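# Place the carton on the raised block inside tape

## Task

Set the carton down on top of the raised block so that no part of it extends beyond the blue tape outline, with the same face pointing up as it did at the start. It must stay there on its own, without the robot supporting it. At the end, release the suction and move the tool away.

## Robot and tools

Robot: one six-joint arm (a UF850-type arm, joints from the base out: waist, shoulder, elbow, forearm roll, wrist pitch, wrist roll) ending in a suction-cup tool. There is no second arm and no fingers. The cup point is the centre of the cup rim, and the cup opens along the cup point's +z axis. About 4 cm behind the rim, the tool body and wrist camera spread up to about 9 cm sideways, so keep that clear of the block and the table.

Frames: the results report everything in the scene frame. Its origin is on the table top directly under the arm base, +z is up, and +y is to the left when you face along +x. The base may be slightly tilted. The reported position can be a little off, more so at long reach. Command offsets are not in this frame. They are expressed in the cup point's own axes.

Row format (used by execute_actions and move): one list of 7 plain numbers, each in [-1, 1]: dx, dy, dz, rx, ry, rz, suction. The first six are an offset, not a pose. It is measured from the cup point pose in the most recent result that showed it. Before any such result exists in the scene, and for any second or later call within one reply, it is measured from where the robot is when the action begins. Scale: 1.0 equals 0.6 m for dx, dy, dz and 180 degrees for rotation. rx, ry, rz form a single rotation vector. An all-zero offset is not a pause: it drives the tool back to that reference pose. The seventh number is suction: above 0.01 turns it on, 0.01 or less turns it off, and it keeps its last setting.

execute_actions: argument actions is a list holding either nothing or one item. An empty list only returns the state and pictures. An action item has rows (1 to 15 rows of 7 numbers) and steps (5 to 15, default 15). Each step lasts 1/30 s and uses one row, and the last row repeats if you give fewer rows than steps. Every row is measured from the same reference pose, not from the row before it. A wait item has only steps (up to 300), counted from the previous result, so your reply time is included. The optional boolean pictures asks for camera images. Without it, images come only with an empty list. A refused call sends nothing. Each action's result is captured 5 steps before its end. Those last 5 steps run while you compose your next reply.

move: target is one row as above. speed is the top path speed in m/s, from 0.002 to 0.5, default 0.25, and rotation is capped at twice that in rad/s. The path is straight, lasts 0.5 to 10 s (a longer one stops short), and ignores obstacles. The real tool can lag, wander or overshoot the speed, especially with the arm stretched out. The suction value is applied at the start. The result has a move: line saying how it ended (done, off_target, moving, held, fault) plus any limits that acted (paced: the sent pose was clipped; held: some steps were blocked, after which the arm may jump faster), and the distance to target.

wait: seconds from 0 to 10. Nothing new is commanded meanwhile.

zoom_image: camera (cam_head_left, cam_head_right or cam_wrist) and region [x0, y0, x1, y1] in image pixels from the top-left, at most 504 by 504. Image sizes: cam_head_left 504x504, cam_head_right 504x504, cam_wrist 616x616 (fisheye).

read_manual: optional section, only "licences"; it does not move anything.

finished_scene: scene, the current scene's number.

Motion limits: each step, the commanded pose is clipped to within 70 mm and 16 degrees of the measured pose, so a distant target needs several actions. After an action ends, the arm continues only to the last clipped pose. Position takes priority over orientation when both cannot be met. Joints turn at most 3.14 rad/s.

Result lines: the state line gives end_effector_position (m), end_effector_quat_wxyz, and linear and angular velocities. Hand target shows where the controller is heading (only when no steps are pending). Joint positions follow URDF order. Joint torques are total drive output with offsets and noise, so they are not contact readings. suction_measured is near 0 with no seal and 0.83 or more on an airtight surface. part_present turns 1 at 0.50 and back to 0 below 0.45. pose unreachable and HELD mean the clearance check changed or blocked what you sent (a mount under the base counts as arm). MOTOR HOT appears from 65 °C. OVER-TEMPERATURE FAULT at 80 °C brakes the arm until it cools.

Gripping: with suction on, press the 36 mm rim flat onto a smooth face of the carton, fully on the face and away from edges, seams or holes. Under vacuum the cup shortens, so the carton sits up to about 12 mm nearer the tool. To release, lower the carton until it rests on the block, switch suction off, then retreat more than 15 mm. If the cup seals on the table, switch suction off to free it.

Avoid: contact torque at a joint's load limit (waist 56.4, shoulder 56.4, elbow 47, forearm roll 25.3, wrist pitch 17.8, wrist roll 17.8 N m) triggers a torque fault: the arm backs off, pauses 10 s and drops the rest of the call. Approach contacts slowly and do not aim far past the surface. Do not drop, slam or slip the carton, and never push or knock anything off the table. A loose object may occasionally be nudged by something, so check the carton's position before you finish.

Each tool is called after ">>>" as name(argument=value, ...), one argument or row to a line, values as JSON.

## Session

>>> execute_actions(
  actions=[],
)

Scene clock: 0.00 s of 5000.00 s.
end_effector_position=(+0.5991, -0.0271, +0.3364) suction_measured=0.01 part_present=0 end_effector_quat_wxyz=(-0.001, +0.022, +1.000, +0.001) end_effector_velocity=(+0.000, -0.000, +0.001) end_effector_angular_velocity=(+0.000, -0.000, -0.001)
Joint positions: [-0.    -0.535 -1.292  0.002 -0.759 -1.574]
Joint velocities: [-0.    -0.    -0.002  0.    -0.001  0.001]
Joint torques (N m, as the arm reports them, + toward a larger angle): no reading
Motor temperatures (°C, as the motors report them): [27 30 28 29 35 31]
Hand target: +0.599, -0.027, +0.336; -0.001, +0.022, +1.000, +0.001

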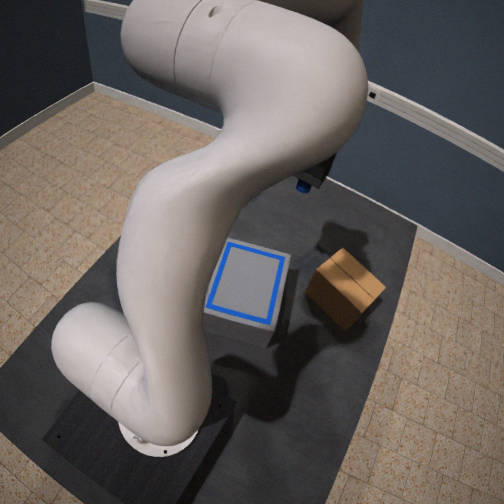

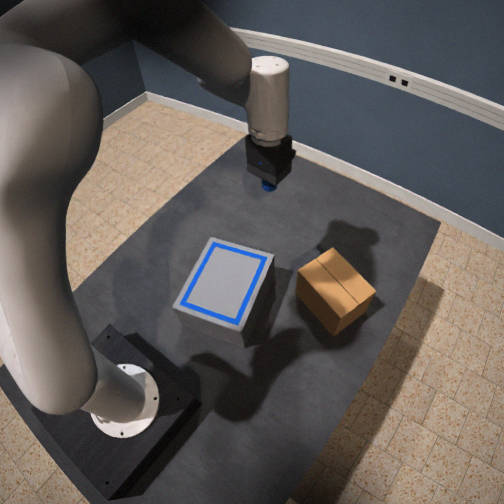

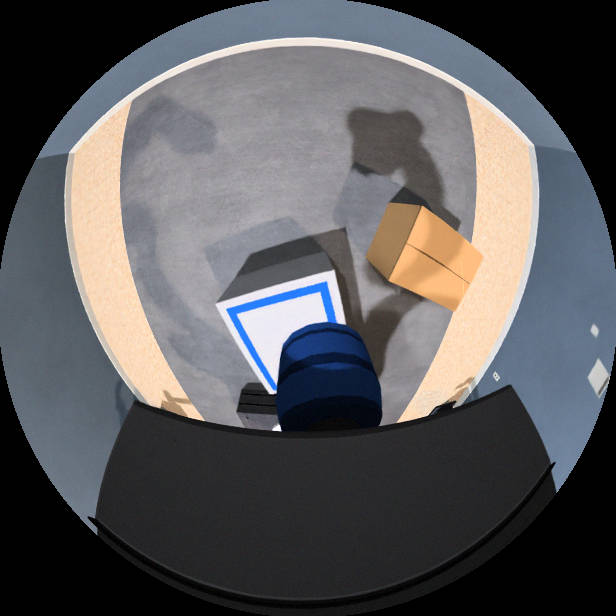

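>>> zoom_image(
  camera="cam_wrist",
  region=[200, 170, 500, 410],
)

Region (200, 170, 500, 410) of cam_wrist's 616x616 image, scaled by 1.680, with more detail than that image has; it fills the top 403 rows of this view, and the rest is white.

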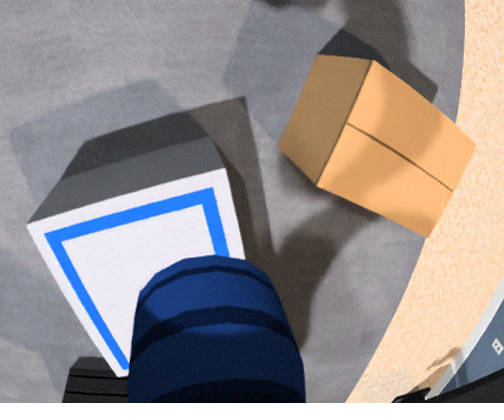

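>>> move(
  target=[-0.043, -0.385, 0.24, 0, 0, 0.114, 0],
  speed=0.35,
)

Scene clock: 2.37 s of 5000.00 s.
end_effector_position=(+0.6140, -0.2587, +0.1925) suction_measured=0.01 part_present=0 end_effector_quat_wxyz=(-0.001, +0.200, +0.980, +0.001) end_effector_velocity=(+0.000, -0.002, -0.002) end_effector_angular_velocity=(+0.001, +0.001, -0.006)
Joint positions: [-0.353 -0.88  -1.487  0.002 -0.61  -1.57 ]
Joint velocities: [-0.003 -0.005 -0.005  0.001 -0.001  0.003]
Joint torques (N m, as the arm reports them, + toward a larger angle): [ -5.56  61.46 -14.95  -2.65  -0.25  -0.14]
Motor temperatures (°C, as the motors report them): [27 30 28 29 35 31]
Hand target: +0.614, -0.259, +0.192; -0.001, +0.200, +0.980, +0.001
Off the commanded pose: 0.001 m, 0 deg.
Kept back: nothing.
move: done

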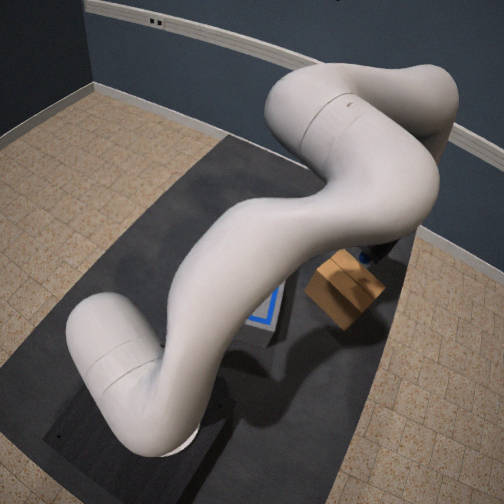

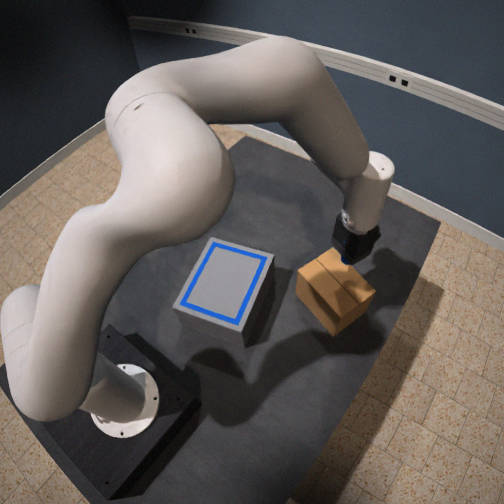

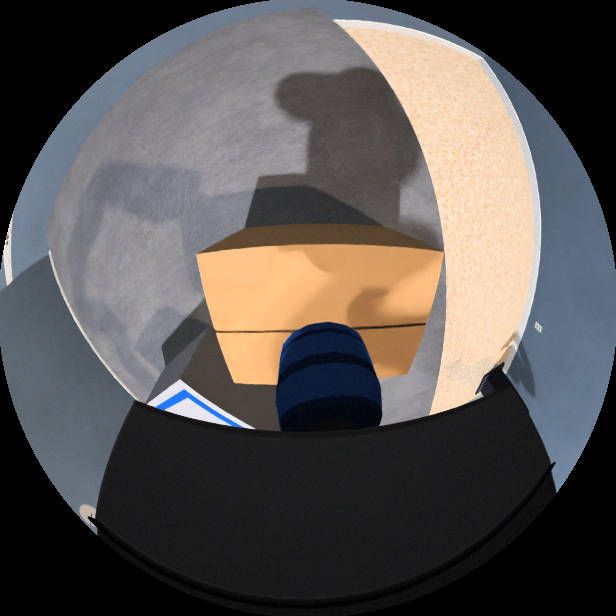

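>>> move(
  target=[0, -0.006, 0.088, 0, 0, -0.005, 1],
  speed=0.15,
)

>>> move(
  target=[0, 0, 0.027, 0, 0, 0, 1],
  speed=0.03,
)

Scene clock: 3.47 s of 5000.00 s.
end_effector_position=(+0.6126, -0.2620, +0.1401) suction_measured=0.01 part_present=0 end_effector_quat_wxyz=(-0.001, +0.192, +0.981, +0.001) end_effector_velocity=(-0.001, -0.001, -0.003) end_effector_angular_velocity=(+0.000, +0.004, -0.000)
Joint positions: [-0.359 -0.965 -1.5    0.002 -0.537 -1.591]
Joint velocities: [-0.001 -0.005 -0.    -0.002  0.001  0.001]
Joint torques (N m, as the arm reports them, + toward a larger angle): [ -0.71  62.29 -13.99  -2.23  -0.02   0.03]
Motor temperatures (°C, as the motors report them): [27 30 28 29 35 31]
Hand target: +0.612, -0.262, +0.140; -0.001, +0.192, +0.981, +0.001
Off the commanded pose: 0.000 m, 0 deg.
Kept back: nothing.
move: done

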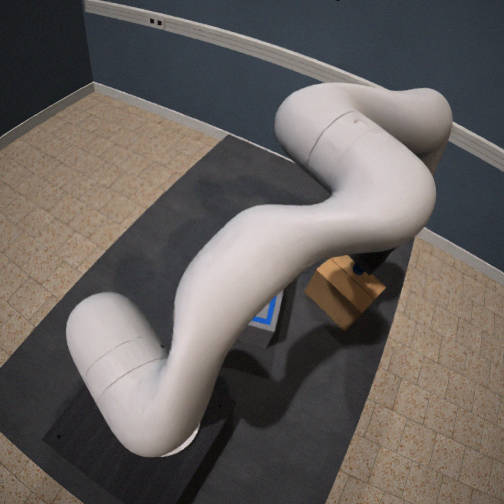

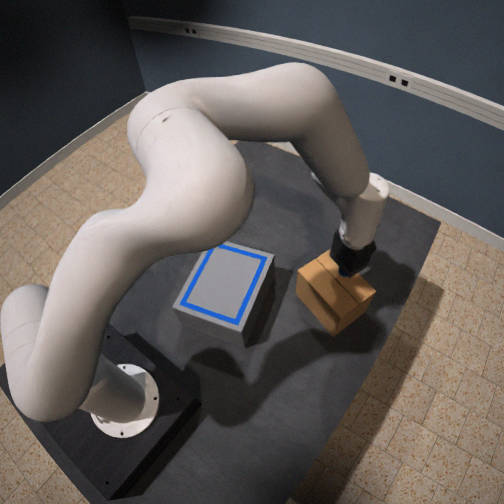

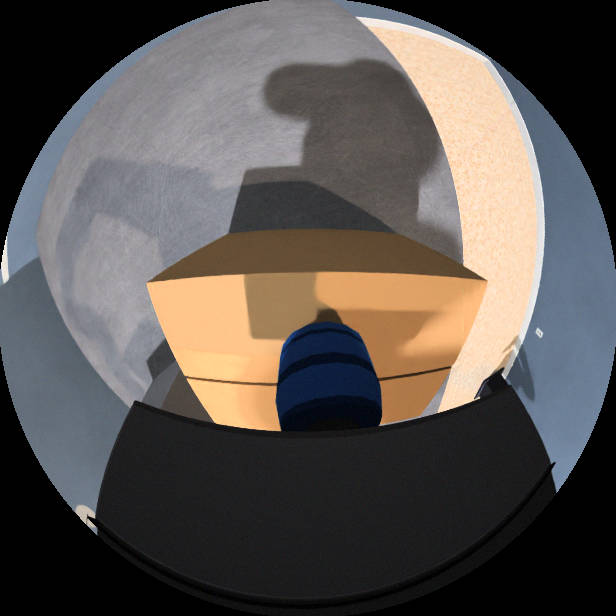

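Scene clock: 4.30 s of 5000.00 s.
end_effector_position=(+0.6123, -0.2619, +0.1239) suction_measured=0.89 part_present=1 end_effector_quat_wxyz=(-0.001, +0.192, +0.981, +0.001) end_effector_velocity=(+0.002, -0.002, -0.001) end_effector_angular_velocity=(-0.004, -0.009, -0.004)
Joint positions: [-0.359 -0.993 -1.507  0.002 -0.517 -1.591]
Joint velocities: [-0.001 -0.002 -0.002  0.001  0.011  0.002]
Joint torques (N m, as the arm reports them, + toward a larger angle): [ -2.93  64.39 -14.39  -2.02  -0.71   0.24]
Motor temperatures (°C, as the motors report them): [27 30 28 29 35 31]
Hand target: +0.613, -0.262, +0.124; -0.001, +0.192, +0.981, +0.001
Off the commanded pose: 0.000 m, 0 deg.
Kept back: nothing.
move: done

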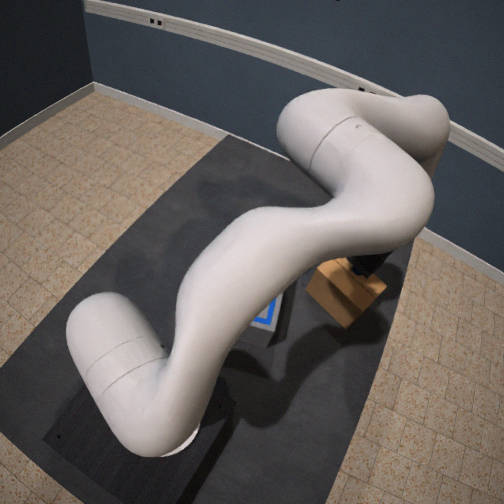

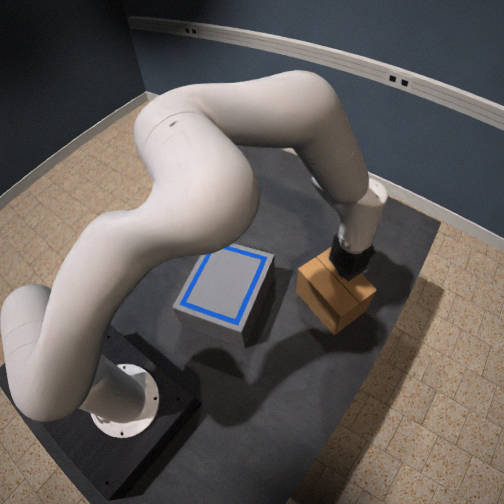

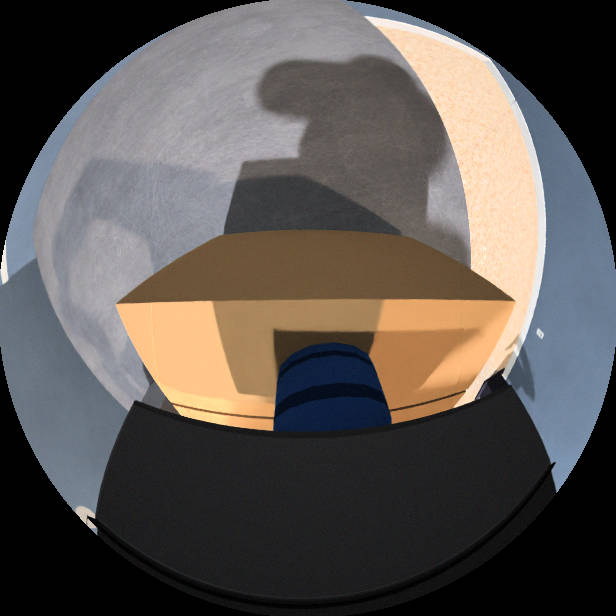

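>>> move(
  target=[0, 0, -0.26, 0, 0, 0, 1],
  speed=0.2,
)

>>> move(
  target=[0.408, 0.253, 0, 0, 0, 0.30, 1],
  speed=0.3,
)

Scene clock: 5.80 s of 5000.00 s.
end_effector_position=(+0.6127, -0.2619, +0.2794) suction_measured=0.95 part_present=1 end_effector_quat_wxyz=(-0.001, +0.192, +0.981, +0.001) end_effector_velocity=(+0.000, +0.001, +0.003) end_effector_angular_velocity=(-0.001, -0.001, +0.000)
Joint positions: [-0.359 -0.758 -1.503  0.002 -0.747 -1.591]
Joint velocities: [ 0.001  0.004  0.    -0.    -0.003  0.001]
Joint torques (N m, as the arm reports them, + toward a larger angle): [ -4.76  64.59 -17.31  -0.36  -0.34  -0.21]
Motor temperatures (°C, as the motors report them): [27 30 28 29 35 31]
Hand target: +0.613, -0.262, +0.280; -0.001, +0.192, +0.981, +0.001
Off the commanded pose: 0.001 m, 0 deg.
Kept back: nothing.
move: done

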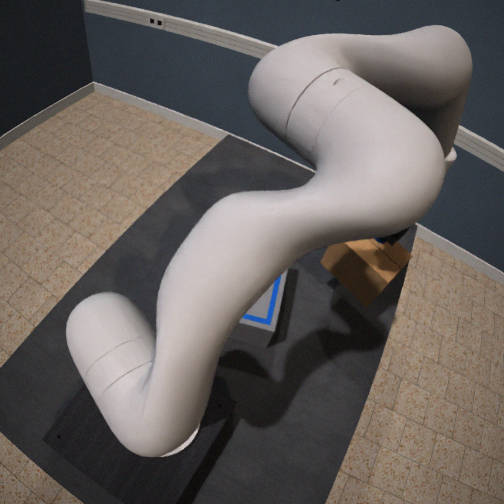

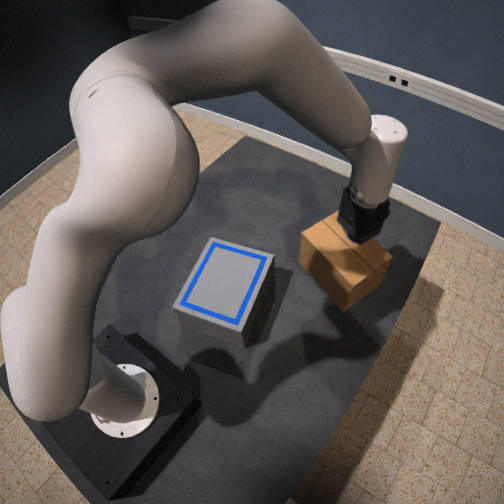

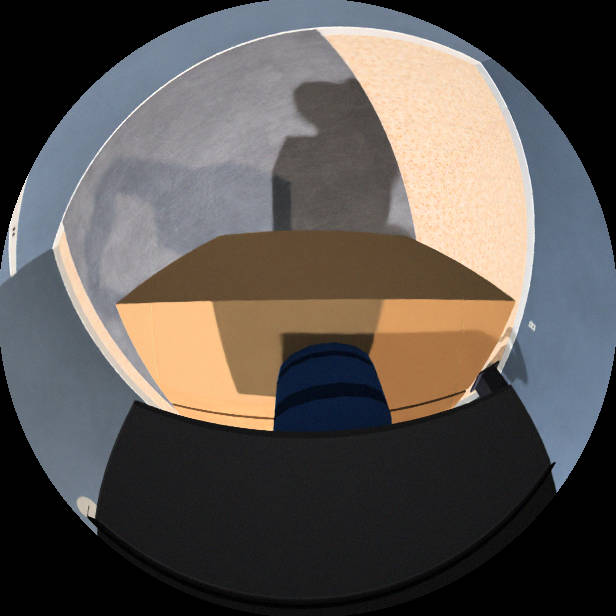

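Scene clock: 7.90 s of 5000.00 s.
end_effector_position=(+0.4436, -0.0293, +0.2801) suction_measured=0.95 part_present=1 end_effector_quat_wxyz=(-0.001, +0.616, +0.787, -0.000) end_effector_velocity=(-0.002, +0.002, +0.000) end_effector_angular_velocity=(-0.007, +0.003, -0.007)
Joint positions: [-0.021 -0.285 -0.784  0.004 -0.503 -0.313]
Joint velocities: [ 0.009  0.004  0.005 -0.015 -0.001  0.029]
Joint torques (N m, as the arm reports them, + toward a larger angle): [ -1.22  41.52 -13.93  -1.88  -0.66   0.01]
Motor temperatures (°C, as the motors report them): [27 30 29 29 35 31]
Hand target: +0.443, -0.029, +0.280; -0.001, +0.617, +0.787, -0.000
Off the commanded pose: 0.001 m, 0 deg.
Kept back: nothing.
move: done

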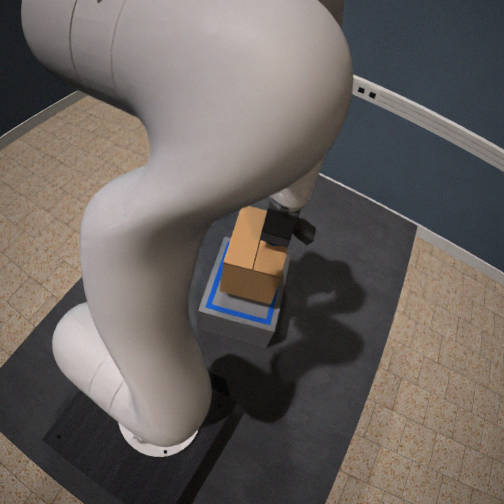

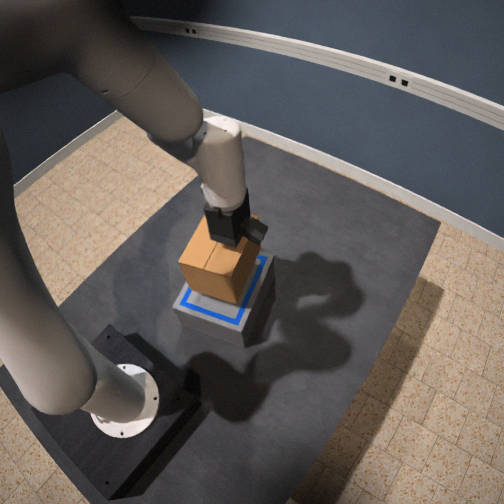

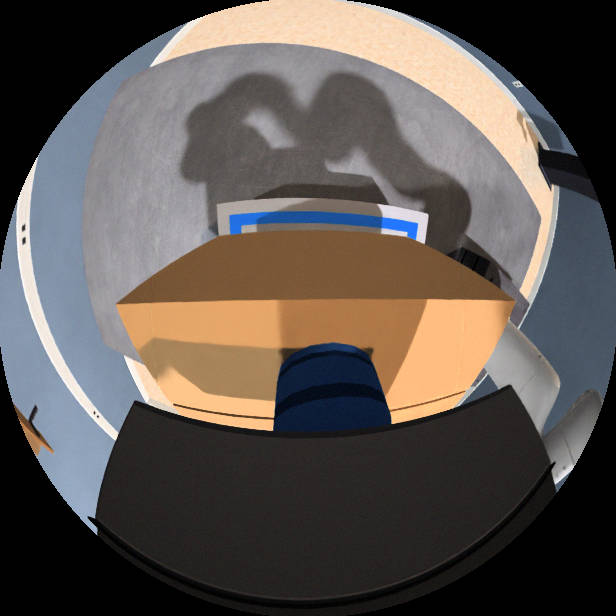

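>>> move(
  target=[0, -0.018, 0.052, 0, 0, 0.01, 1],
  speed=0.07,
)

>>> zoom_image(
  camera="cam_wrist",
  region=[160, 160, 460, 300],
)

Scene clock: 9.00 s of 5000.00 s.
end_effector_position=(+0.4331, -0.0318, +0.2492) suction_measured=0.95 part_present=1 end_effector_quat_wxyz=(-0.001, +0.629, +0.778, -0.000) end_effector_velocity=(-0.001, +0.000, -0.002) end_effector_angular_velocity=(-0.000, +0.000, +0.000)
Joint positions: [-0.028 -0.325 -0.744  0.004 -0.422 -0.289]
Joint velocities: [ 0.001 -0.003  0.003 -0.     0.005  0.001]
Joint torques (N m, as the arm reports them, + toward a larger angle): [ -4.84  41.89 -13.    -1.29  -0.33   0.44]
Motor temperatures (°C, as the motors report them): [27 30 29 29 35 31]
Hand target: +0.433, -0.032, +0.249; -0.001, +0.629, +0.778, -0.000
Off the commanded pose: 0.000 m, 0 deg.
Kept back: nothing.
move: done

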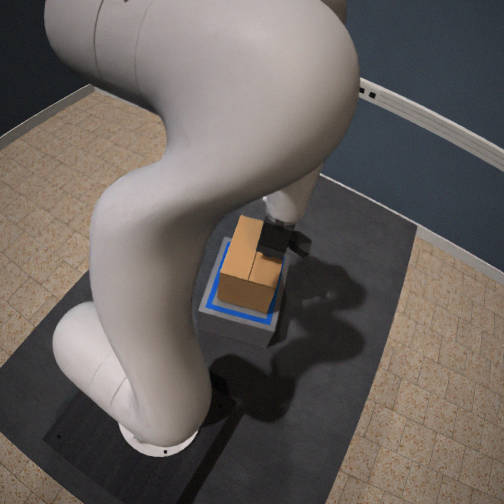

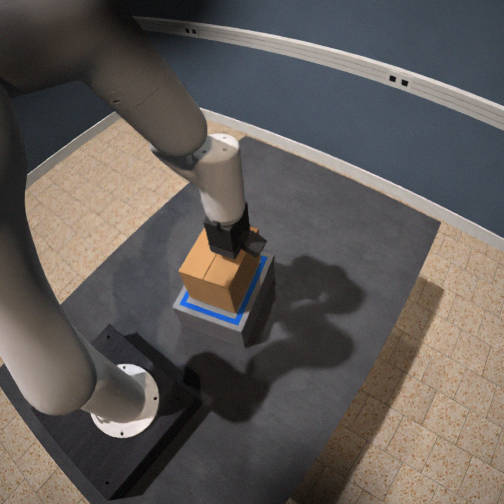

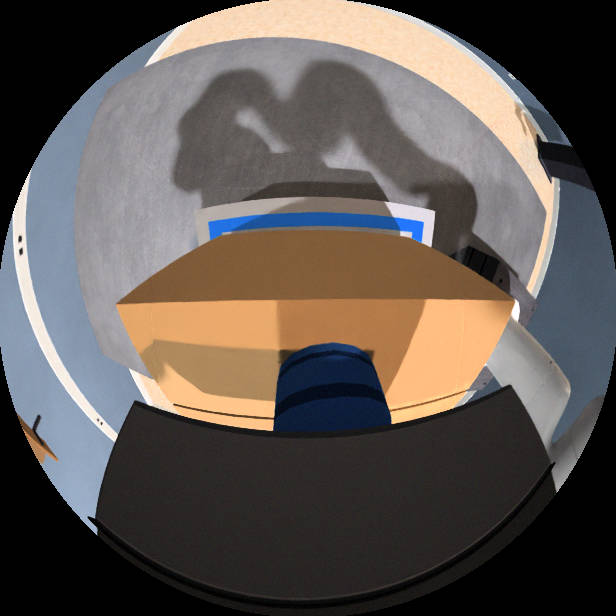

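Region (160, 160, 460, 300) of cam_wrist's 616x616 image, scaled by 1.680, with more detail than that image has; it fills the top 235 rows of this view, and the rest is white.

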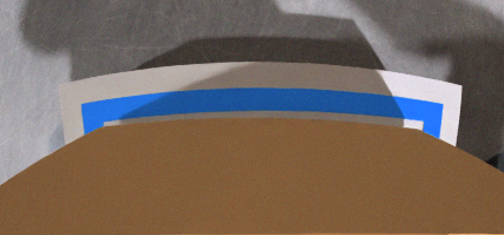

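>>> move(
  target=[0.002, -0.002, 0.021, 0, 0, 0, 1],
  speed=0.02,
)

Scene clock: 10.10 s of 5000.00 s.
end_effector_position=(+0.4319, -0.0310, +0.2369) suction_measured=0.95 part_present=1 end_effector_quat_wxyz=(-0.001, +0.629, +0.778, -0.000) end_effector_velocity=(-0.000, +0.000, -0.001) end_effector_angular_velocity=(+0.000, +0.002, -0.002)
Joint positions: [-0.027 -0.349 -0.738  0.004 -0.391 -0.288]
Joint velocities: [ 0.001 -0.002 -0.     0.    -0.001  0.002]
Joint torques (N m, as the arm reports them, + toward a larger angle): [ -2.86  39.84 -13.13  -1.9   -0.32   0.02]
Motor temperatures (°C, as the motors report them): [27 30 29 29 35 31]
Hand target: +0.432, -0.031, +0.237; -0.001, +0.629, +0.778, -0.000
Off the commanded pose: 0.000 m, 0 deg.
Kept back: nothing.
move: done

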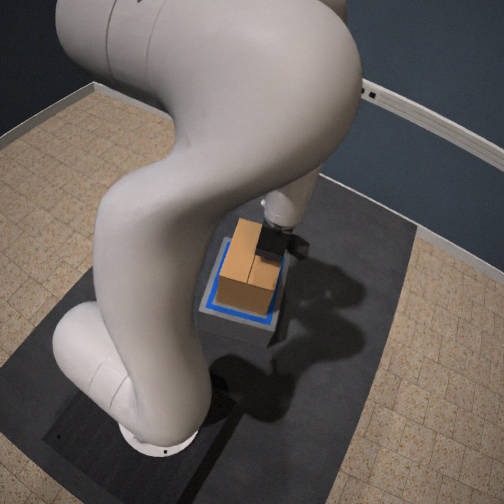

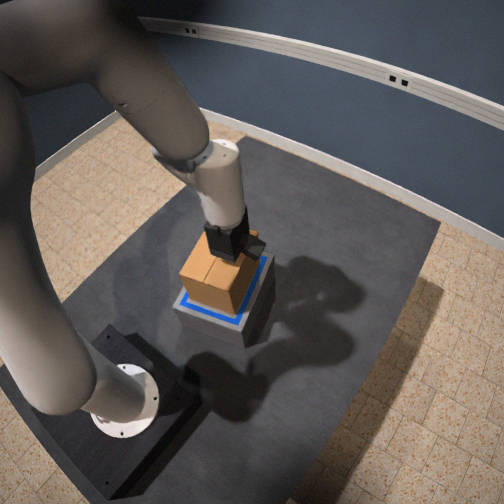

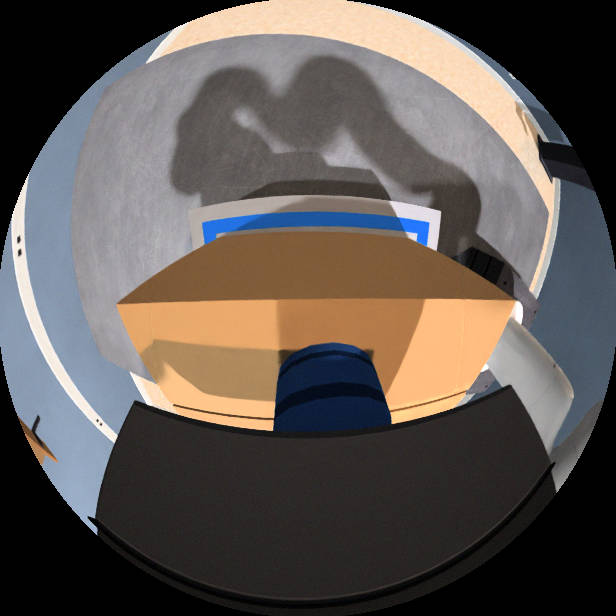

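Within about a millimetre of resting; I'll lower it slightly, release and lift.

>>> execute_actions(
  actions=[
    {"rows":[[0,0,0.002,0,0,0,1],[0,0,0.002,0,0,0,1],[0,0,0.002,0,0,0,1],[0,0,0.002,0,0,0,1],[0,0,0.002,0,0,0,1],[0,0,0.002,0,0,0,1],[0,0,0.002,0,0,0,0]],"steps":13},
  ],
)

>>> move(
  target=[0, 0, -0.15, 0, 0, 0, 0],
  speed=0.2,
)

Scene clock: 10.50 s of 5000.00 s.
end_effector_position=(+0.4320, -0.0310, +0.2366) suction_measured=0.36 part_present=0 end_effector_quat_wxyz=(-0.001, +0.629, +0.778, -0.000) end_effector_velocity=(+0.001, +0.000, +0.003) end_effector_angular_velocity=(+0.001, +0.002, -0.002)
Joint positions: [-0.027 -0.35  -0.738  0.004 -0.391 -0.288]
Joint velocities: [ 0.     0.003 -0.004  0.001 -0.01   0.001]
Joint torques (N m, as the arm reports them, + toward a larger angle): [-2.22 22.62 -8.08 -1.84  2.81  0.2 ]
Motor temperatures (°C, as the motors report them): [27 30 29 29 35 31]
Steps of this call (steps 1 to 4: nothing new was sent; steps 5 to 12: the first 8 steps of this action). Readings (end_effector_position | what the end effector reports):
5: (+0.4319, -0.0310, +0.2368) | suction_measured=0.95 part_present=1
6: (+0.4319, -0.0310, +0.2367) | suction_measured=0.95 part_present=1
8: (+0.4319, -0.0310, +0.2366) | suction_measured=0.95 part_present=1
12: the state above

Scene clock: 11.70 s of 5000.00 s.
end_effector_position=(+0.4322, -0.0310, +0.3261) suction_measured=0.01 part_present=0 end_effector_quat_wxyz=(-0.002, +0.629, +0.778, -0.000) end_effector_velocity=(+0.001, -0.000, +0.003) end_effector_angular_velocity=(+0.000, -0.002, -0.004)
Joint positions: [-0.027 -0.177 -0.781  0.004 -0.607 -0.287]
Joint velocities: [-0.001  0.005 -0.003  0.001 -0.006  0.002]
Joint torques (N m, as the arm reports them, + toward a larger angle): [ -0.02  34.82 -14.91  -1.42  -0.02  -0.24]
Motor temperatures (°C, as the motors report them): [27 30 29 29 35 31]
Hand target: +0.432, -0.031, +0.326; -0.001, +0.629, +0.778, -0.000
Off your previous action's commanded pose: 0.001 m, 0 deg at its last step (step 5 of this call).
Off the commanded pose: 0.000 m, 0 deg.
Kept back: nothing.
move: done

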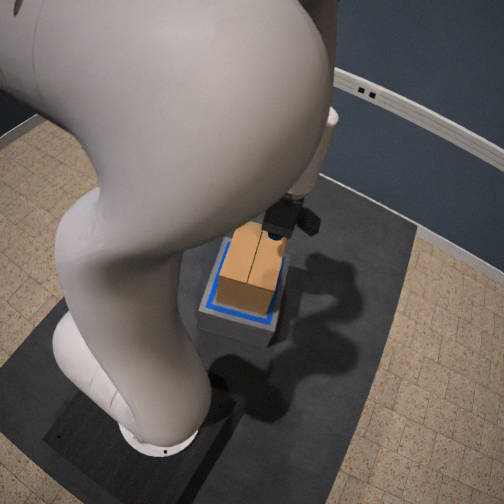

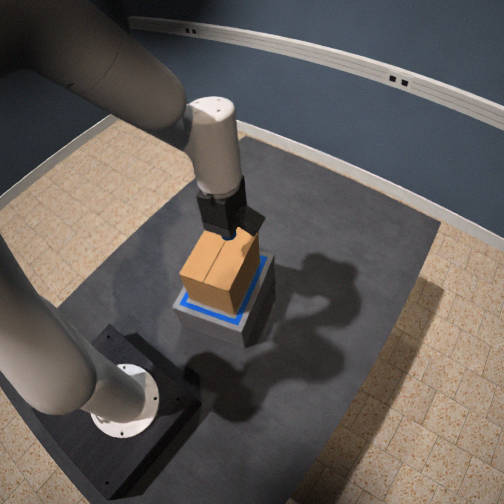

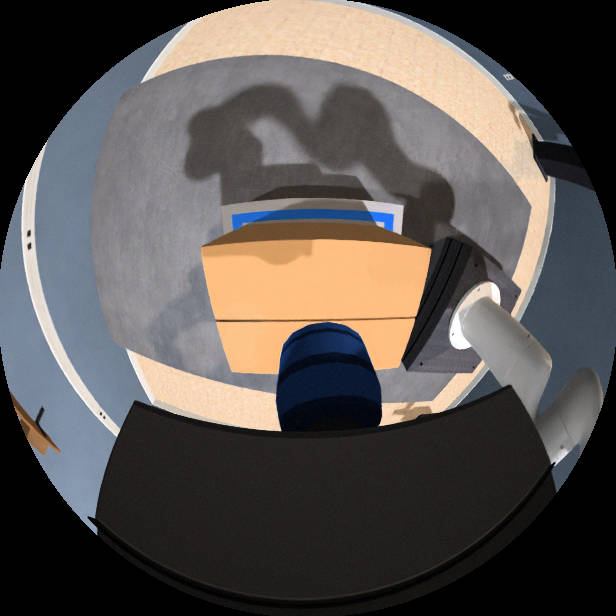

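>>> finished_scene(
  scene=2,
)

The scene is finished: the task was done.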